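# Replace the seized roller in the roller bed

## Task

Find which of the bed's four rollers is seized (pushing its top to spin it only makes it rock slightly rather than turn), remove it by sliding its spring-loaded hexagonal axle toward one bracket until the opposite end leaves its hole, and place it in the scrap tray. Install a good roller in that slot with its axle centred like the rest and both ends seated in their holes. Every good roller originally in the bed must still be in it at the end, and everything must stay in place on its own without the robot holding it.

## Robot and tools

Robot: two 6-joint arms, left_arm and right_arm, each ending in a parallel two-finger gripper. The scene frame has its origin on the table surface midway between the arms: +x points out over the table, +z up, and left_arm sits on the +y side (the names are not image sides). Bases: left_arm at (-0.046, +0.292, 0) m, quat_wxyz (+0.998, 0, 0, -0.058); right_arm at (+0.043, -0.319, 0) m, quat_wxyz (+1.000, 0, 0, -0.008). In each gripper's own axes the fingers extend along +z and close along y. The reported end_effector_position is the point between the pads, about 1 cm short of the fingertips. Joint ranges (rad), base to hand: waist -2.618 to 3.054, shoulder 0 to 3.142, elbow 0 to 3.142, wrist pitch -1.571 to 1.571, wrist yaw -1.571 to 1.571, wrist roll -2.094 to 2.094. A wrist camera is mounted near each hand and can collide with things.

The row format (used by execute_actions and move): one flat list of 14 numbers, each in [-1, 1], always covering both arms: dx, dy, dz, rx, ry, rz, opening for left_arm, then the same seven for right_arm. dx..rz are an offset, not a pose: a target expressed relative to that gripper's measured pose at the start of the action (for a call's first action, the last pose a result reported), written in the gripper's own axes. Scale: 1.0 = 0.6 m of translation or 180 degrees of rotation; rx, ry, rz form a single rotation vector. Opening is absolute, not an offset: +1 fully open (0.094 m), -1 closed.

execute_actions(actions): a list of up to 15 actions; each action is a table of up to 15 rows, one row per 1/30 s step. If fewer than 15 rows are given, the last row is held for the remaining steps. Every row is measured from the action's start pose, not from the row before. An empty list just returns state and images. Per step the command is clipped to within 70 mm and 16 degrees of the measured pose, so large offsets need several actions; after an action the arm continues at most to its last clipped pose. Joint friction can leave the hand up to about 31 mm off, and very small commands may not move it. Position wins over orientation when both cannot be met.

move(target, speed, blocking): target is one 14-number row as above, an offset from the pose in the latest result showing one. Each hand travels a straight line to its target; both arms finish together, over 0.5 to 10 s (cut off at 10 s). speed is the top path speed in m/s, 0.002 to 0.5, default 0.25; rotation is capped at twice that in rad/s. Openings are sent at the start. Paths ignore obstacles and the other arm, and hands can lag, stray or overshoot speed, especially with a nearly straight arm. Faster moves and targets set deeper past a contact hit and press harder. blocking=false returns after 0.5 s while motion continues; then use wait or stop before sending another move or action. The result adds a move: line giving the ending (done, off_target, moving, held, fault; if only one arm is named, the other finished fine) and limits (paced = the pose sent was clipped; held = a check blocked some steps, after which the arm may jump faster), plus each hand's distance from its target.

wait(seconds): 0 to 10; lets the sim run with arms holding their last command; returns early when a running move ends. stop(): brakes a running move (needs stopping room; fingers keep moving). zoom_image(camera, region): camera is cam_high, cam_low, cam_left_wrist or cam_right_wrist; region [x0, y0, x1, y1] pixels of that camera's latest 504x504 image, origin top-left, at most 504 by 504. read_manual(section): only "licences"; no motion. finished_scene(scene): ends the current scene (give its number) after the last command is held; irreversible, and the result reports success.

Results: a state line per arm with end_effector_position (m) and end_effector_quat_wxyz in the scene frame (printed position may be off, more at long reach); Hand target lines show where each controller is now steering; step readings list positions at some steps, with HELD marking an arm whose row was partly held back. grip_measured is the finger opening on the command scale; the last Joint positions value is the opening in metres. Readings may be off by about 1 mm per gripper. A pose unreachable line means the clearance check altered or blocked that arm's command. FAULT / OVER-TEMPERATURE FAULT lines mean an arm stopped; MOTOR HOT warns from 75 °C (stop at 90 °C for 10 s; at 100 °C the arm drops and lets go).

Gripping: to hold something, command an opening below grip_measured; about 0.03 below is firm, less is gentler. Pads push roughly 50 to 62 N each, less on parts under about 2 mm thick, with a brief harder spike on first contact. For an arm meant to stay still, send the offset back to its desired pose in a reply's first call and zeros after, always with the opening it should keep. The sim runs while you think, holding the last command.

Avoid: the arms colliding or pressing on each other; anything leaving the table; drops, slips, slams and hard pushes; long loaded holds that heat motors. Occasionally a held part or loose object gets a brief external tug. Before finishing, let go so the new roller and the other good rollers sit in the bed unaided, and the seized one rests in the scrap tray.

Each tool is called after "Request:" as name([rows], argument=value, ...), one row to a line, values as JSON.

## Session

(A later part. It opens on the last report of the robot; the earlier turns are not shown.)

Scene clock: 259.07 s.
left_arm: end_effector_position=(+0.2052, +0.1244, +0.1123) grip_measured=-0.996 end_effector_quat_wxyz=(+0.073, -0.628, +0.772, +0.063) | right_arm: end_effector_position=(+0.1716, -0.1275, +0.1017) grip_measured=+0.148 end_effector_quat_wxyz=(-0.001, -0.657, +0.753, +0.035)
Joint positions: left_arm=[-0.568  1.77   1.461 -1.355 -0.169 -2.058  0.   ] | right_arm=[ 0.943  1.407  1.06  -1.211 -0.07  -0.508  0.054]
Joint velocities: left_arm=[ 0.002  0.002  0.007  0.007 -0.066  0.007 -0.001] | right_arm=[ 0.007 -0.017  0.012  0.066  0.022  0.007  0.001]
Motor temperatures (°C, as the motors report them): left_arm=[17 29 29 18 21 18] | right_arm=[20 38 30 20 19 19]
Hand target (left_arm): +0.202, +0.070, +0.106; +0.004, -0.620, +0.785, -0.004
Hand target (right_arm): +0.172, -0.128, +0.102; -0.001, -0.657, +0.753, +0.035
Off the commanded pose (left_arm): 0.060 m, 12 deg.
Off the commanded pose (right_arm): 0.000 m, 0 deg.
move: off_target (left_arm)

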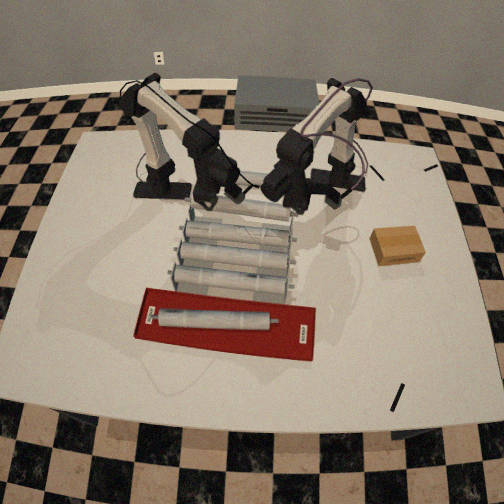

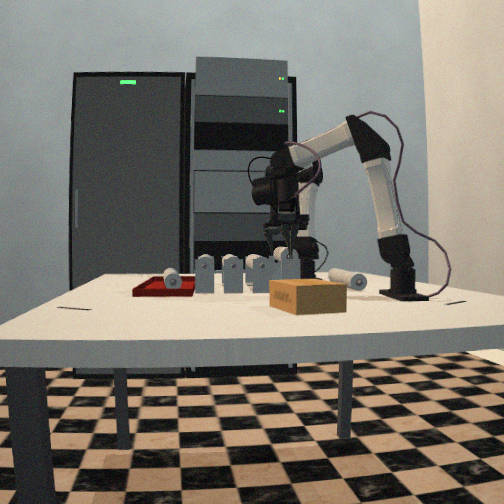

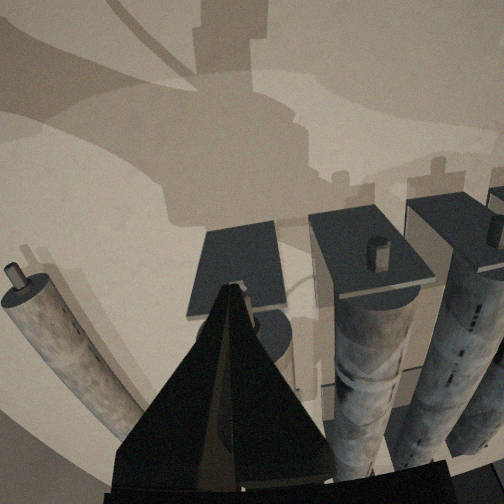

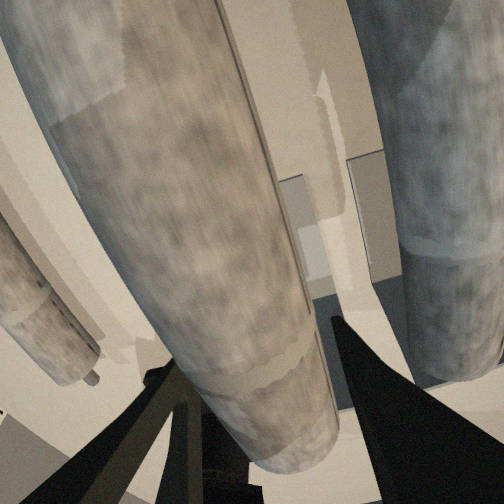

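Request:
move(target=[-0.012,0,0.03,0,0.06,0,-0.3,0,0,0.015,0,0,0,0.15], speed=0.03)

Request:
move(target=[0,0,0,0,0,0,-1,0,0,0,0,0,0,0.15])

Request:
move(target=[-0.11,0.012,0,0,0,0,-1,0,0,0,0,0,0,0.15], speed=0.03)

Request:
zoom_image(camera="cam_high", region=[150,150,320,310])

Scene clock: 267.33 s.
left_arm: end_effector_position=(+0.2095, +0.1337, +0.0989) grip_measured=-0.301 end_effector_quat_wxyz=(+0.009, -0.631, +0.775, +0.008) | right_arm: end_effector_position=(+0.1717, -0.1271, +0.1017) grip_measured=+0.148 end_effector_quat_wxyz=(-0.000, -0.657, +0.753, +0.036)
Joint positions: left_arm=[-0.451  1.696  1.334 -1.218 -0.023 -1.935  0.033] | right_arm=[ 0.943  1.407  1.06  -1.209 -0.071 -0.508  0.054]
Joint velocities: left_arm=[ 0.012  0.002  0.007  0.007 -0.022  0.007  0.   ] | right_arm=[-0.022  0.002 -0.012  0.007 -0.022 -0.022  0.   ]
Motor temperatures (°C, as the motors report them): left_arm=[17 30 29 19 21 18] | right_arm=[20 35 30 20 19 19]
Hand target (left_arm): +0.208, +0.135, +0.097; +0.002, -0.631, +0.776, +0.003
Hand target (right_arm): +0.171, -0.127, +0.093; -0.001, -0.657, +0.753, +0.036
Off the commanded pose (left_arm): 0.004 m, 1 deg.
Off the commanded pose (right_arm): 0.009 m, 0 deg.
move: done

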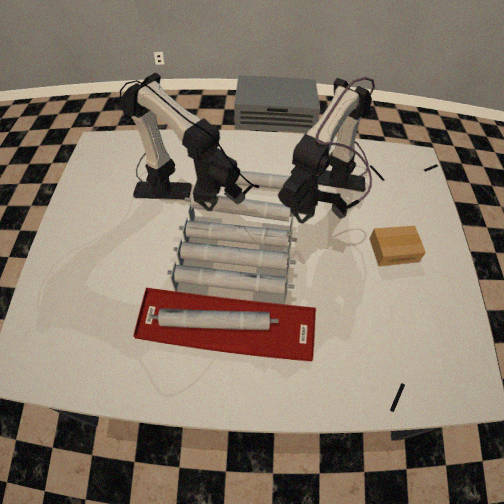

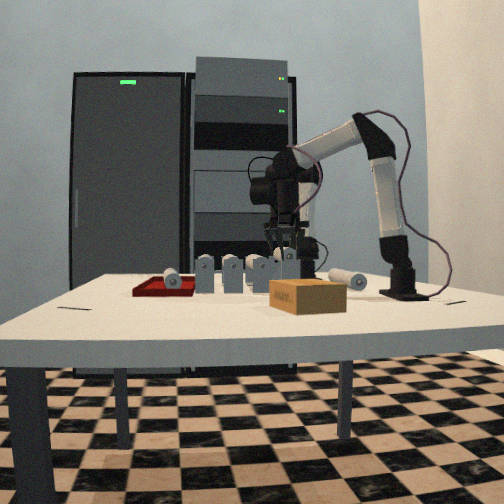

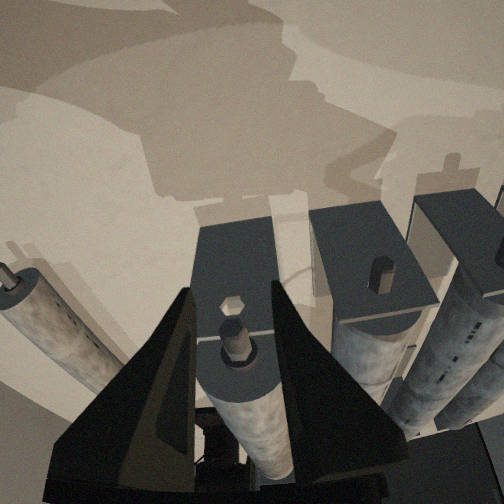

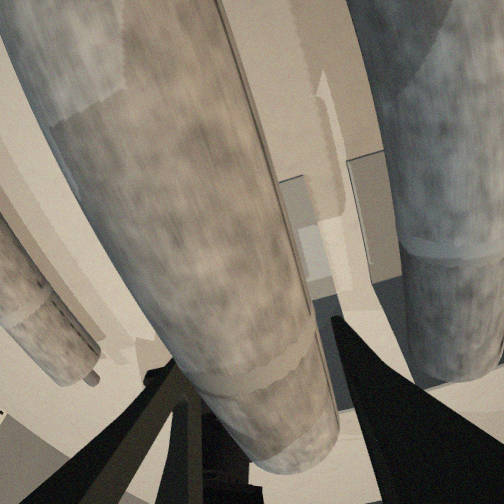

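Scene clock: 267.83 s.
left_arm: end_effector_position=(+0.2094, +0.1338, +0.0989) grip_measured=-0.995 end_effector_quat_wxyz=(+0.009, -0.631, +0.775, +0.008) | right_arm: end_effector_position=(+0.1717, -0.1271, +0.1017) grip_measured=+0.148 end_effector_quat_wxyz=(-0.000, -0.657, +0.753, +0.036)
Joint positions: left_arm=[-0.451  1.696  1.334 -1.218 -0.023 -1.935  0.   ] | right_arm=[ 0.943  1.407  1.06  -1.209 -0.071 -0.508  0.054]
Joint velocities: left_arm=[ 0.002 -0.012  0.002 -0.007  0.051 -0.037  0.001] | right_arm=[ 0.007 -0.012 -0.002  0.081 -0.007 -0.037 -0.   ]
Motor temperatures (°C, as the motors report them): left_arm=[17 30 29 19 21 18] | right_arm=[20 35 30 20 19 19]
Hand target (left_arm): +0.210, +0.134, +0.099; +0.009, -0.631, +0.775, +0.008
Hand target (right_arm): +0.172, -0.127, +0.102; -0.000, -0.657, +0.753, +0.036
Off the commanded pose (left_arm): 0.000 m, 0 deg.
Off the commanded pose (right_arm): 0.000 m, 0 deg.
move: done

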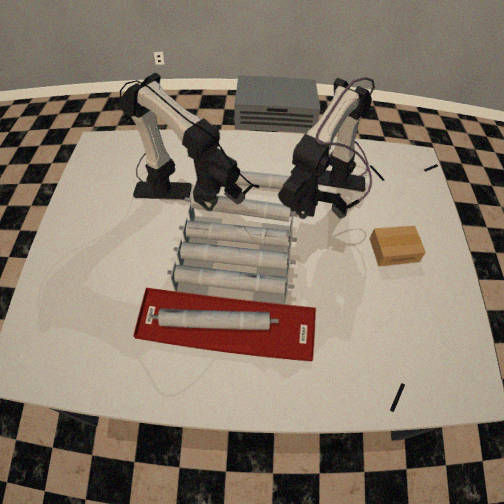

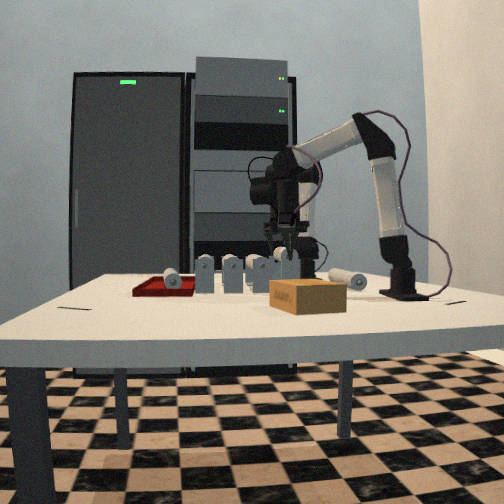

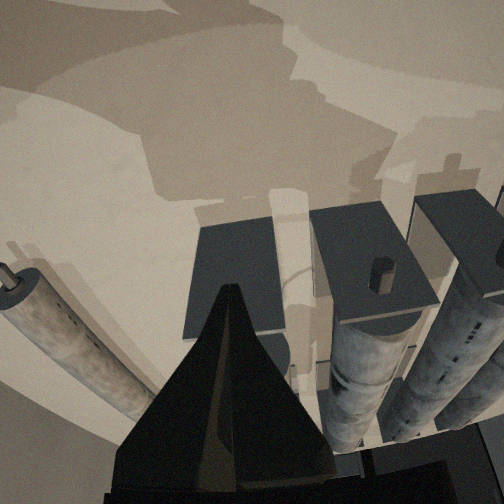

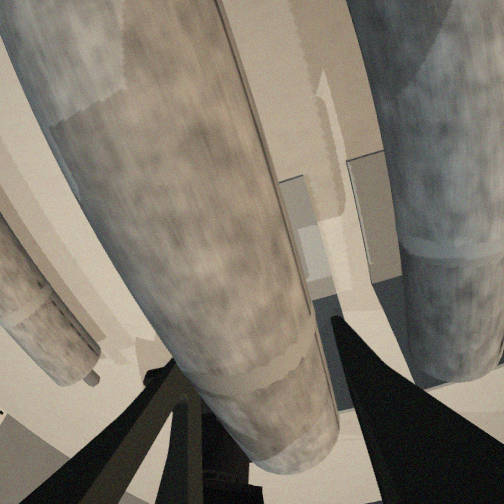

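Scene clock: 270.30 s.
left_arm: end_effector_position=(+0.2196, +0.1953, +0.1039) grip_measured=-0.995 end_effector_quat_wxyz=(-0.011, +0.633, -0.774, -0.004) | right_arm: end_effector_position=(+0.1717, -0.1271, +0.1017) grip_measured=+0.148 end_effector_quat_wxyz=(-0.000, -0.657, +0.753, +0.036)
Joint positions: left_arm=[-0.247  1.615  1.266 -1.218 -0.023 -1.735  0.   ] | right_arm=[ 0.943  1.407  1.06  -1.209 -0.071 -0.508  0.054]
Joint velocities: left_arm=[ 0.002 -0.002 -0.017 -0.066  0.007  0.007 -0.   ] | right_arm=[-0.002 -0.002 -0.017  0.007 -0.051 -0.007 -0.   ]
Motor temperatures (°C, as the motors report them): left_arm=[17 30 29 19 21 18] | right_arm=[20 34 30 20 19 19]
Hand target (left_arm): +0.216, +0.201, +0.102; +0.012, -0.631, +0.775, +0.009
Hand target (right_arm): +0.172, -0.127, +0.102; -0.000, -0.657, +0.753, +0.036
Off the commanded pose (left_arm): 0.007 m, 1 deg.
Off the commanded pose (right_arm): 0.000 m, 0 deg.
move: done

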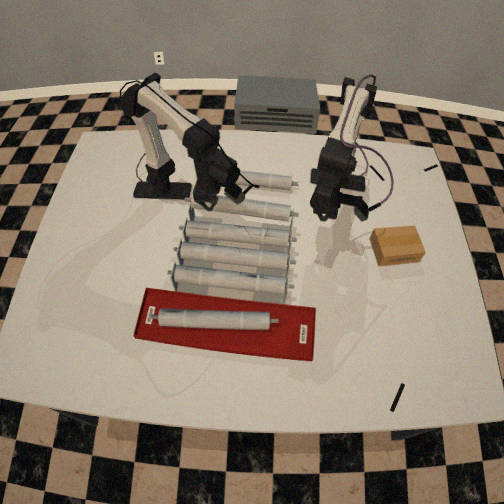

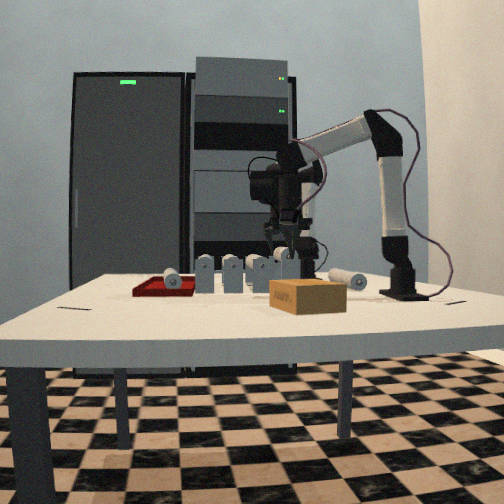

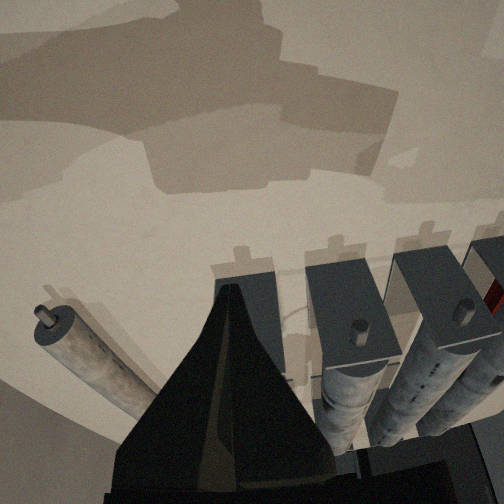

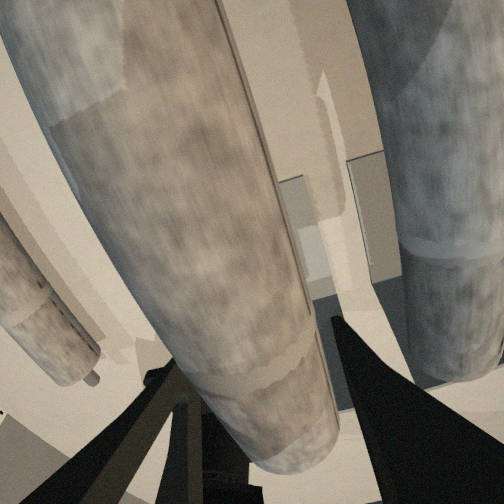

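Region (150, 150, 320, 310) of cam_high's 504x504 image, scaled by 2.965, with more detail than that image has; it fills the top 474 rows of this view, and the rest is white.

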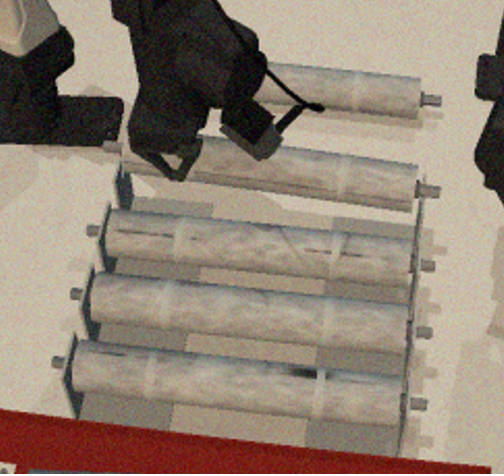

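Request:
move(target=[0.118,0.0,0.0,0,0,0,-0.3, 0,0,0,0,0,0,0.15], speed=0.1)

Scene clock: 280.47 s.
left_arm: end_effector_position=(+0.2048, +0.1287, +0.1046) grip_measured=-0.301 end_effector_quat_wxyz=(+0.012, -0.630, +0.776, -0.002) | right_arm: end_effector_position=(+0.1717, -0.1271, +0.1017) grip_measured=+0.148 end_effector_quat_wxyz=(-0.000, -0.657, +0.753, +0.036)
Joint positions: left_arm=[-0.474  1.671  1.329 -1.218 -0.023 -1.955  0.033] | right_arm=[ 0.943  1.407  1.06  -1.209 -0.071 -0.508  0.054]
Joint velocities: left_arm=[ 0.017  0.002 -0.002 -0.022  0.051  0.022 -0.   ] | right_arm=[-0.002 -0.002  0.002 -0.051 -0.022 -0.007 -0.   ]
Motor temperatures (°C, as the motors report them): left_arm=[17 31 29 18 21 18] | right_arm=[20 32 30 20 19 19]
Hand target (left_arm): +0.205, +0.125, +0.101; +0.008, -0.633, +0.774, +0.004
Hand target (right_arm): +0.172, -0.127, +0.102; -0.000, -0.657, +0.753, +0.036
Off the commanded pose (left_arm): 0.004 m, 1 deg.
Off the commanded pose (right_arm): 0.000 m, 0 deg.
move: done

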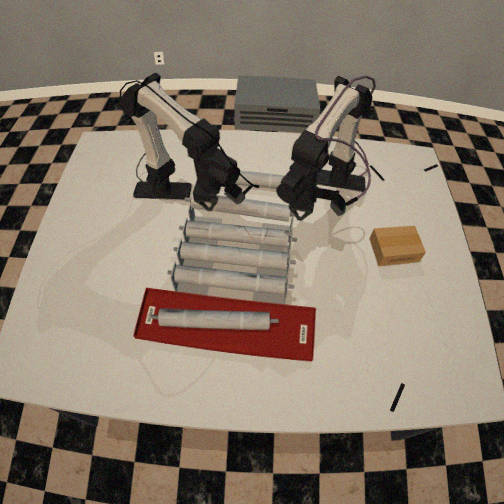

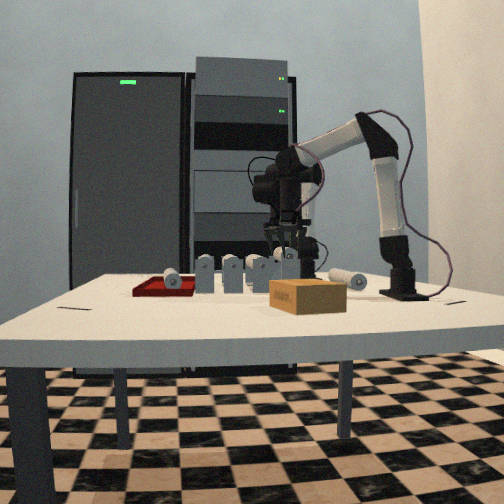

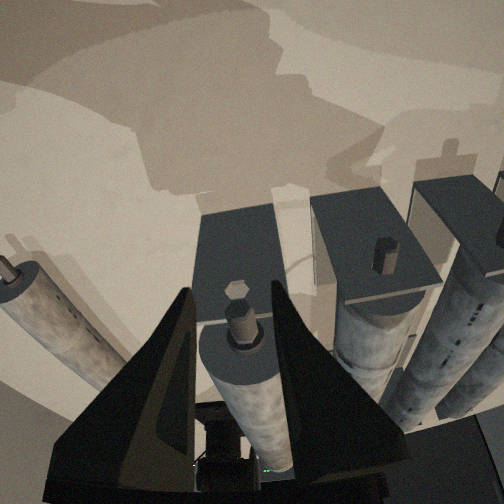

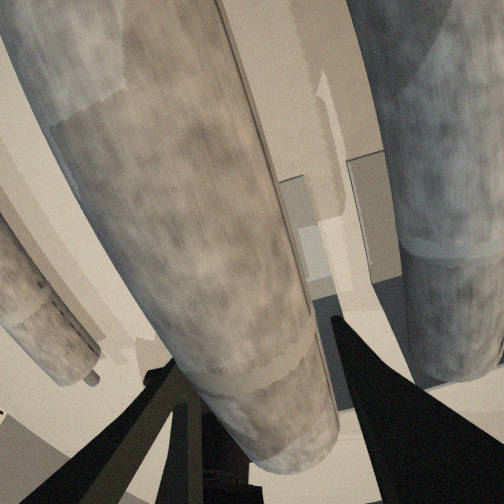

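Request:
move(target=[0.012,0.0,0.02,0,0,0,-0.3, 0,0,0,0,0,0,0.15], speed=0.05)

Request:
move(target=[0,0,0,0,0,0,-1, 0,0,0,0,0,0,0.15])

Request:
execute_actions([
  [[-0.115,0,0,0,0,0,-1,0,0,0,0,0,0,0.15]],
  [[-0.115,0,0,0,0,0,-1,0,0,0,0,0,0,0.15]],
  [[-0.115,0,0,0,0,0,-1,0,0,0,0,0,0,0.15]],
])

Scene clock: 285.87 s.
left_arm: end_effector_position=(+0.2073, +0.1236, +0.1023) grip_measured=-0.301 end_effector_quat_wxyz=(+0.015, -0.630, +0.776, -0.012) | right_arm: end_effector_position=(+0.1717, -0.1271, +0.1017) grip_measured=+0.148 end_effector_quat_wxyz=(-0.000, -0.657, +0.753, +0.036)
Joint positions: left_arm=[-0.483  1.671  1.319 -1.187 -0.023 -1.964  0.033] | right_arm=[ 0.943  1.407  1.06  -1.209 -0.071 -0.508  0.054]
Joint velocities: left_arm=[-0.027 -0.007 -0.012 -0.037 -0.022  0.051  0.   ] | right_arm=[-0.002  0.022 -0.017  0.007  0.022 -0.007  0.001]
Motor temperatures (°C, as the motors report them): left_arm=[17 30 29 18 21 18] | right_arm=[20 32 30 20 19 19]
Hand target (left_arm): +0.203, +0.122, +0.093; +0.012, -0.630, +0.776, -0.001
Hand target (right_arm): +0.172, -0.127, +0.102; -0.000, -0.657, +0.753, +0.036
Off the commanded pose (left_arm): 0.011 m, 1 deg.
Off the commanded pose (right_arm): 0.000 m, 0 deg.
move: off_target (left_arm)

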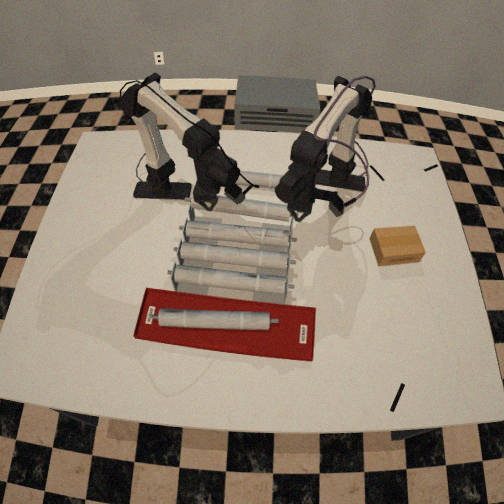

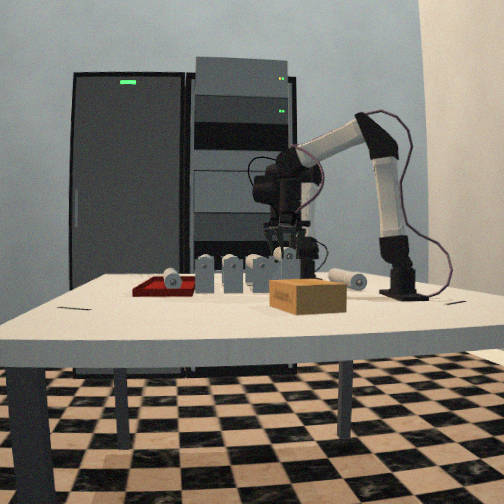

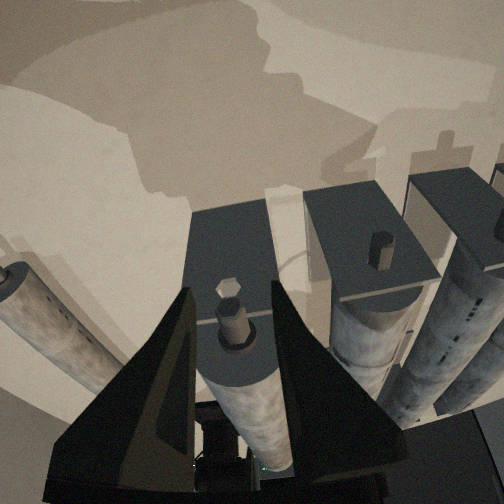

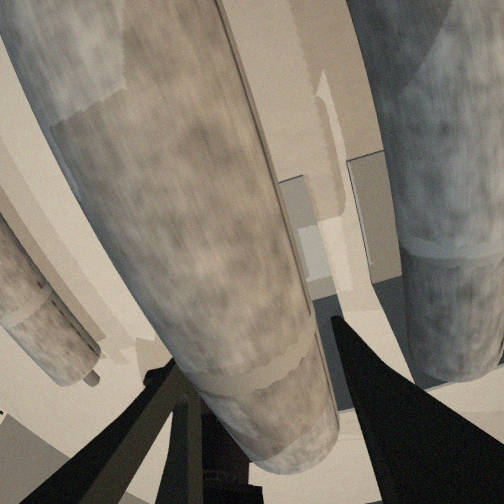

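Scene clock: 286.37 s.
left_arm: end_effector_position=(+0.2070, +0.1238, +0.1023) grip_measured=-0.795 end_effector_quat_wxyz=(+0.015, -0.631, +0.776, -0.011) | right_arm: end_effector_position=(+0.1716, -0.1271, +0.1017) grip_measured=+0.148 end_effector_quat_wxyz=(-0.000, -0.657, +0.753, +0.036)
Joint positions: left_arm=[-0.483  1.671  1.319 -1.189 -0.023 -1.965  0.01 ] | right_arm=[ 0.943  1.407  1.06  -1.209 -0.071 -0.508  0.054]
Joint velocities: left_arm=[-0.002  0.012 -0.017 -0.081 -0.051 -0.051  0.001] | right_arm=[-0.027 -0.002 -0.007 -0.051 -0.007  0.022 -0.002]
Motor temperatures (°C, as the motors report them): left_arm=[17 30 29 18 21 18] | right_arm=[20 32 30 20 19 19]
Hand target (left_arm): +0.207, +0.124, +0.102; +0.015, -0.630, +0.776, -0.012
Hand target (right_arm): +0.172, -0.127, +0.102; -0.000, -0.657, +0.753, +0.036
Off the commanded pose (left_arm): 0.000 m, 0 deg.
Off the commanded pose (right_arm): 0.000 m, 0 deg.
move: done

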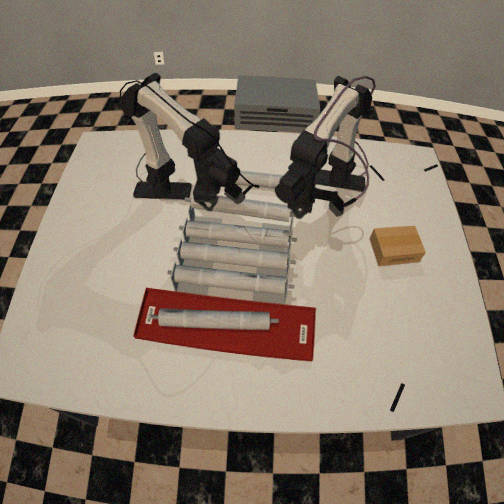

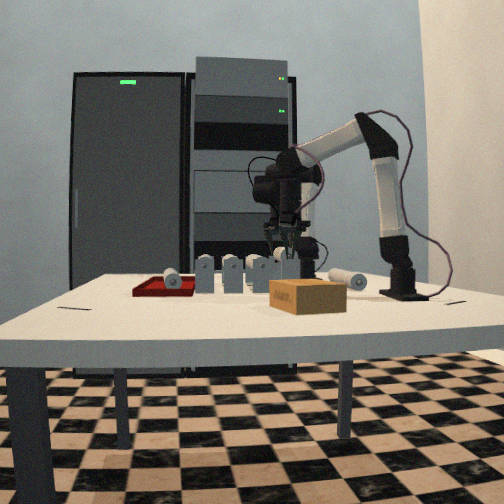

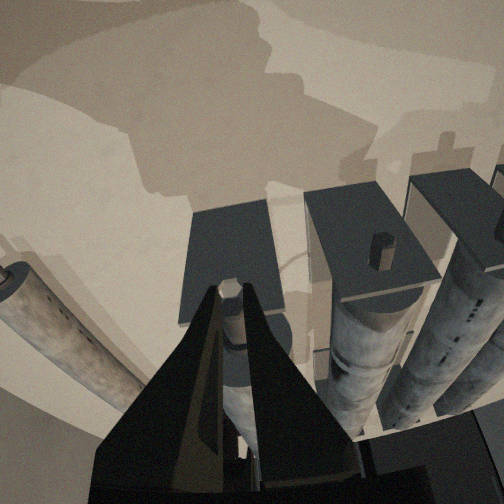

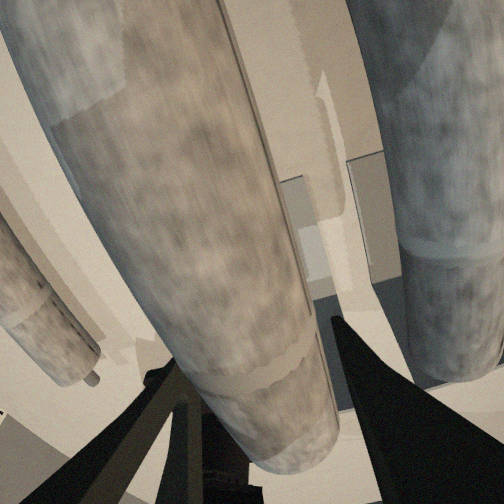

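Scene clock: 287.87 s.
left_arm: end_effector_position=(+0.2420, +0.2122, +0.0933) grip_measured=-0.995 end_effector_quat_wxyz=(-0.122, -0.593, +0.780, -0.161) | right_arm: end_effector_position=(+0.1716, -0.1271, +0.1017) grip_measured=+0.148 end_effector_quat_wxyz=(-0.000, -0.657, +0.753, +0.036)
Joint positions: left_arm=[ 0.074  1.648  1.202 -1.106  0.406 -1.347  0.   ] | right_arm=[ 0.943  1.407  1.06  -1.209 -0.071 -0.508  0.054]
Joint velocities: left_arm=[ 0.002 -0.007 -0.002 -0.007 -0.125  0.051 -0.   ] | right_arm=[-0.002  0.002  0.002 -0.081 -0.037  0.066 -0.   ]
Motor temperatures (°C, as the motors report them): left_arm=[17 30 29 18 21 18] | right_arm=[20 31 30 20 19 19]
Hand target (left_arm): +0.241, +0.214, +0.087; -0.124, -0.586, +0.787, -0.150
Hand target (right_arm): +0.172, -0.127, +0.102; -0.000, -0.657, +0.753, +0.036
Off the commanded pose (left_arm): 0.007 m, 2 deg.
Off the commanded pose (right_arm): 0.000 m, 0 deg.
Step readings (end_effector_position; steps 1 to 15: 1st action; 16 to 30: 2nd action; 31 to 45: 3rd action):
0: left_arm (+0.2070, +0.1238, +0.1023) | right_arm (+0.1716, -0.1271, +0.1017)
1: left_arm (+0.2080, +0.1271, +0.1023) | right_arm (+0.1716, -0.1271, +0.1017)
2: left_arm (+0.2101, +0.1329, +0.1022) | right_arm (+0.1716, -0.1271, +0.1017)
4: left_arm (+0.2150, +0.1496, +0.1027) | right_arm (+0.1716, -0.1271, +0.1017)
8: left_arm (+0.2163, +0.1485, +0.1118) | right_arm (+0.1716, -0.1271, +0.1017)
15: left_arm (+0.2176, +0.1479, +0.1120) | right_arm (+0.1716, -0.1271, +0.1017)
16: left_arm (+0.2183, +0.1494, +0.1111) | right_arm (+0.1716, -0.1271, +0.1017)
17: left_arm (+0.2190, +0.1504, +0.1105) | right_arm (+0.1716, -0.1271, +0.1017)
19: left_arm (+0.2202, +0.1511, +0.1107) | right_arm (+0.1716, -0.1271, +0.1017)
23: left_arm (+0.2215, +0.1512, +0.1119) | right_arm (+0.1716, -0.1271, +0.1017)
30: left_arm (+0.2219, +0.1512, +0.1126) | right_arm (+0.1716, -0.1271, +0.1017)
31: left_arm (+0.2225, +0.1523, +0.1119) | right_arm (+0.1716, -0.1271, +0.1017)
32: left_arm (+0.2229, +0.1532, +0.1116) | right_arm (+0.1716, -0.1271, +0.1017)
34: left_arm (+0.2317, +0.1755, +0.1046) | right_arm (+0.1716, -0.1271, +0.1017)
38: left_arm (+0.2419, +0.2100, +0.0949) | right_arm (+0.1716, -0.1271, +0.1017)
45: end_effector_position above

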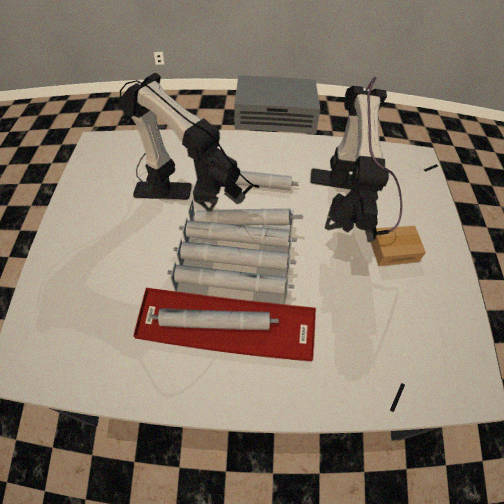

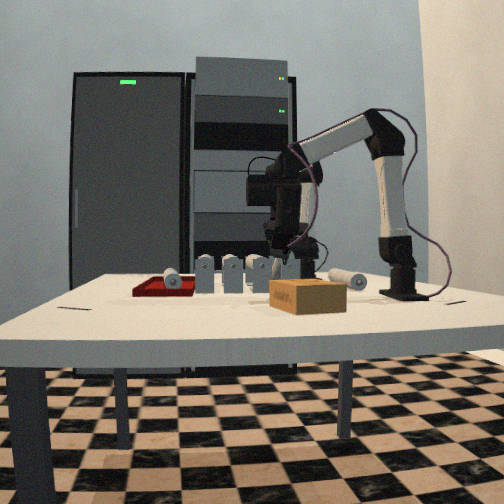

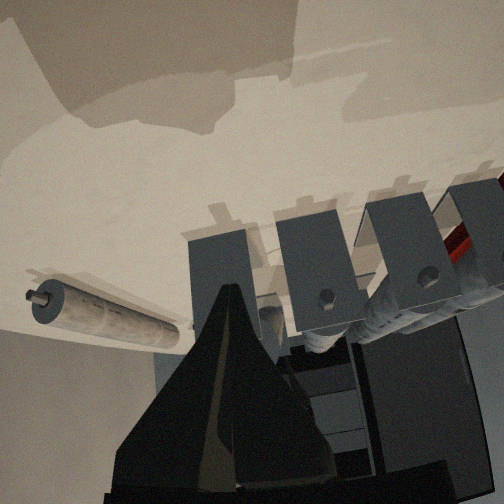

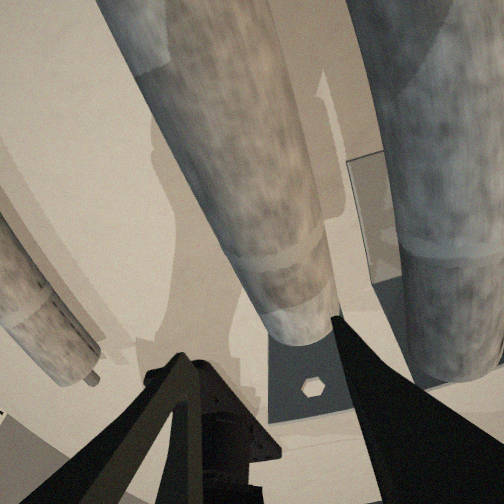

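Request:
move(target=[0,0,0,0,0,0,-1, 0,-0.02,0,0,0,0,0.45], speed=0.05)

Request:
move(target=[0,0,0,0,0,0,-1, 0,0,0.085,0,0,0,0.45], speed=0.05)

Request:
move(target=[0,0,0,0,0,0,-1, 0,0,0,0,0,0,-0.2])

Scene clock: 292.20 s.
left_arm: end_effector_position=(+0.2421, +0.2127, +0.0931) grip_measured=-0.995 end_effector_quat_wxyz=(-0.120, -0.589, +0.783, -0.160) | right_arm: end_effector_position=(+0.1787, -0.1320, +0.1017) grip_measured=+0.448 end_effector_quat_wxyz=(+0.001, -0.657, +0.753, +0.036)
Joint positions: left_arm=[ 0.074  1.648  1.202 -1.106  0.403 -1.336  0.   ] | right_arm=[ 0.906  1.407  1.06  -1.209 -0.071 -0.543  0.068]
Joint velocities: left_arm=[-0.002 -0.017 -0.007 -0.022  0.095 -0.007 -0.001] | right_arm=[-0.007 -0.012  0.022 -0.007  0.007 -0.066 -0.001]
Motor temperatures (°C, as the motors report them): left_arm=[17 30 29 18 21 18] | right_arm=[20 31 30 20 19 19]
Hand target (left_arm): +0.242, +0.212, +0.093; -0.122, -0.593, +0.780, -0.161
Hand target (right_arm): +0.184, -0.129, +0.101; +0.000, -0.657, +0.753, +0.036
Off the commanded pose (left_arm): 0.000 m, 1 deg.
Off the commanded pose (right_arm): 0.006 m, 0 deg.
move: done

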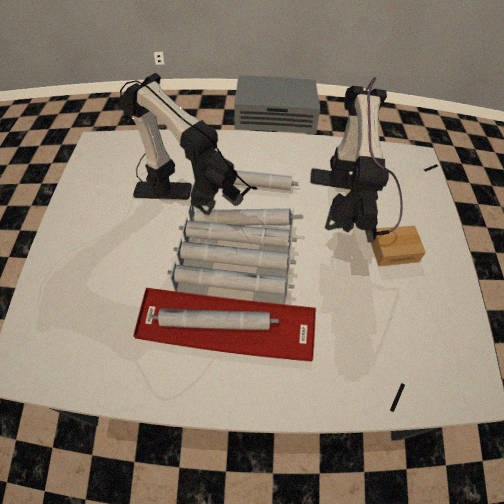

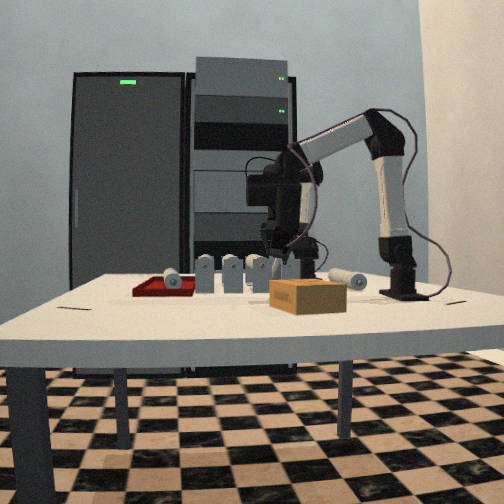

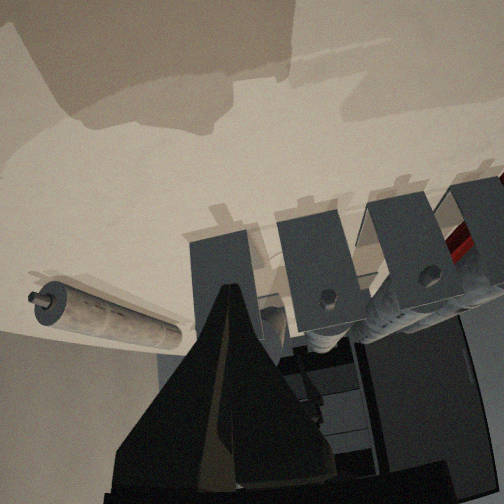

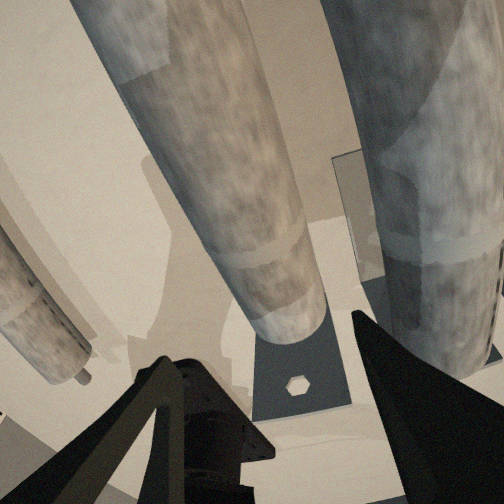

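Scene clock: 293.70 s.
left_arm: end_effector_position=(+0.2421, +0.2127, +0.0931) grip_measured=-0.995 end_effector_quat_wxyz=(-0.120, -0.589, +0.783, -0.160) | right_arm: end_effector_position=(+0.1806, -0.1279, +0.0609) grip_measured=+0.448 end_effector_quat_wxyz=(+0.013, -0.656, +0.753, +0.038)
Joint positions: left_arm=[ 0.074  1.648  1.202 -1.106  0.403 -1.336  0.   ] | right_arm=[ 0.911  1.431  0.915 -1.015 -0.071 -0.537  0.068]
Joint velocities: left_arm=[-0.017  0.002  0.002 -0.037 -0.022 -0.051 -0.   ] | right_arm=[ 0.007 -0.007 -0.002  0.081  0.037  0.022  0.   ]
Motor temperatures (°C, as the motors report them): left_arm=[17 30 29 18 21 18] | right_arm=[20 31 30 20 19 19]
Hand target (left_arm): +0.242, +0.213, +0.093; -0.120, -0.589, +0.783, -0.160
Hand target (right_arm): +0.176, -0.130, +0.051; +0.001, -0.657, +0.753, +0.036
Off the commanded pose (left_arm): 0.000 m, 0 deg.
Off the commanded pose (right_arm): 0.011 m, 1 deg.
move: off_target (right_arm)

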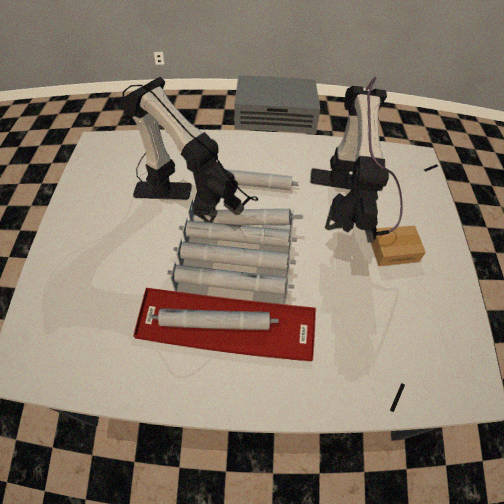

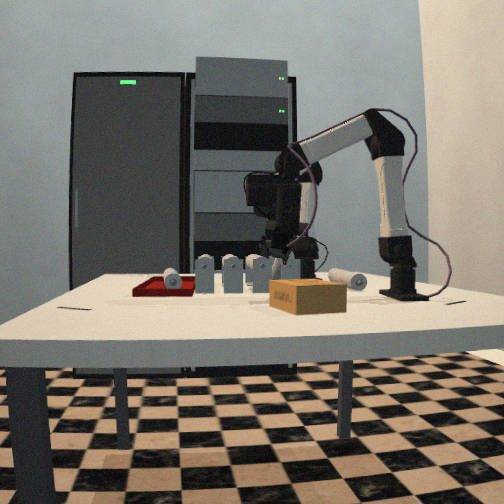

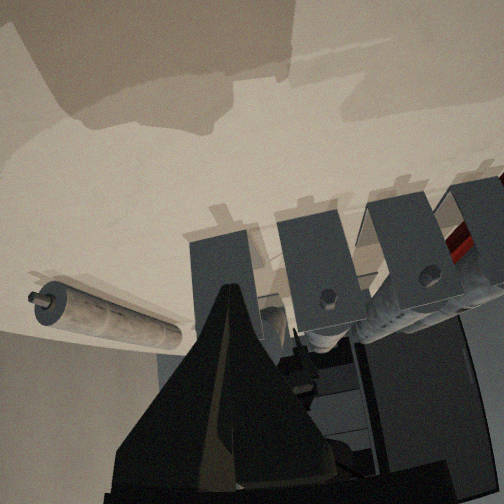

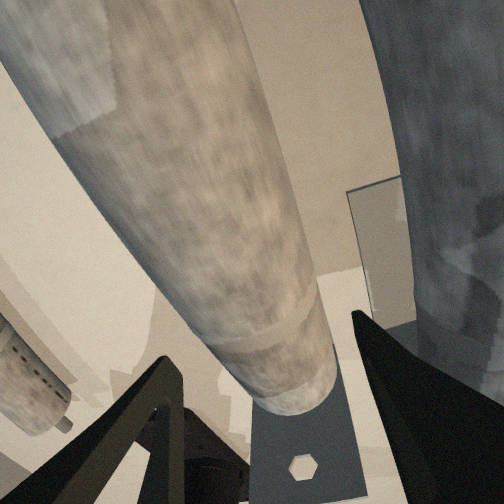

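Scene clock: 294.20 s.
left_arm: end_effector_position=(+0.2421, +0.2127, +0.0931) grip_measured=-0.995 end_effector_quat_wxyz=(-0.120, -0.589, +0.783, -0.160) | right_arm: end_effector_position=(+0.1817, -0.1283, +0.0608) grip_measured=-0.197 end_effector_quat_wxyz=(+0.014, -0.656, +0.754, +0.035)
Joint positions: left_arm=[ 0.074  1.648  1.202 -1.106  0.403 -1.336  0.   ] | right_arm=[ 0.911  1.431  0.915 -1.013 -0.064 -0.537  0.038]
Joint velocities: left_arm=[ 0.007  0.007 -0.002 -0.037 -0.037  0.022 -0.001] | right_arm=[-0.007 -0.002 -0.012  0.007 -0.037  0.007  0.001]
Motor temperatures (°C, as the motors report them): left_arm=[17 30 29 18 21 18] | right_arm=[20 31 30 20 19 19]
Hand target (left_arm): +0.242, +0.213, +0.093; -0.120, -0.589, +0.783, -0.160
Hand target (right_arm): +0.181, -0.128, +0.061; +0.013, -0.656, +0.753, +0.038
Off the commanded pose (left_arm): 0.000 m, 0 deg.
Off the commanded pose (right_arm): 0.001 m, 0 deg.
move: done

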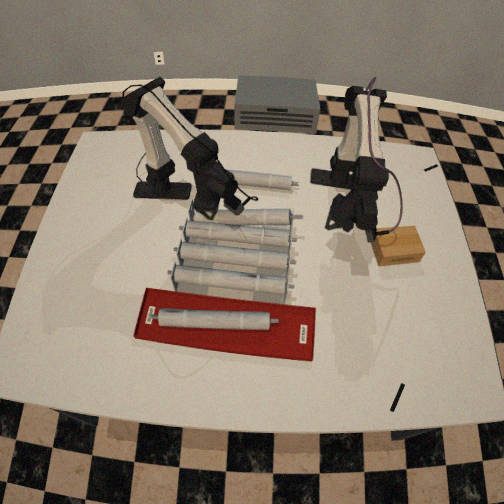

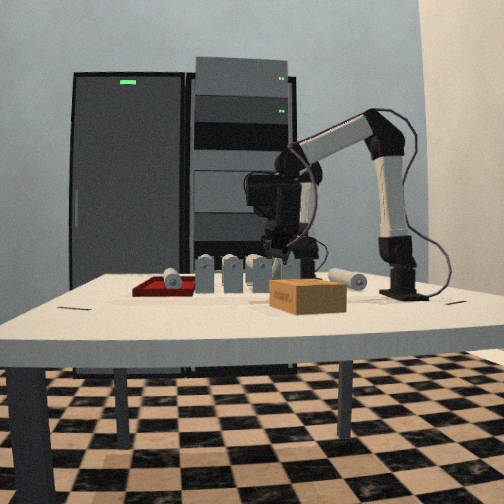

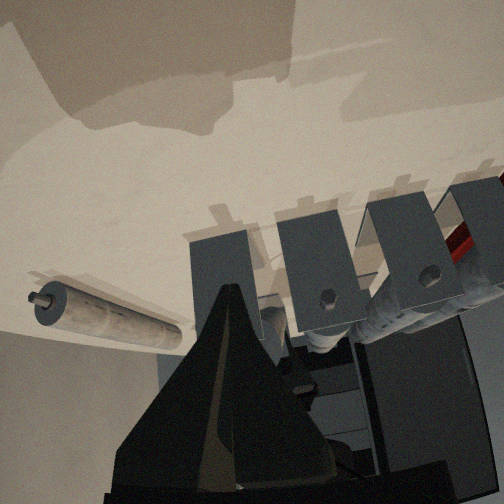

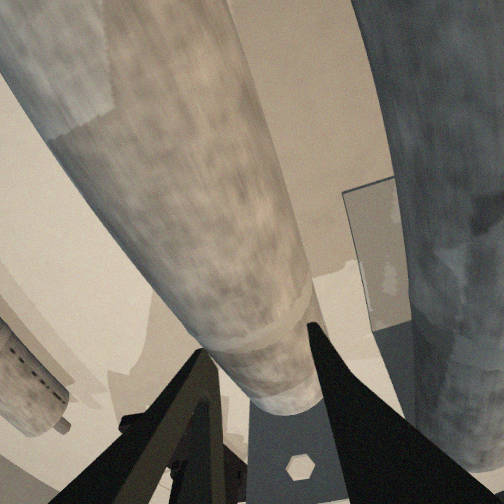

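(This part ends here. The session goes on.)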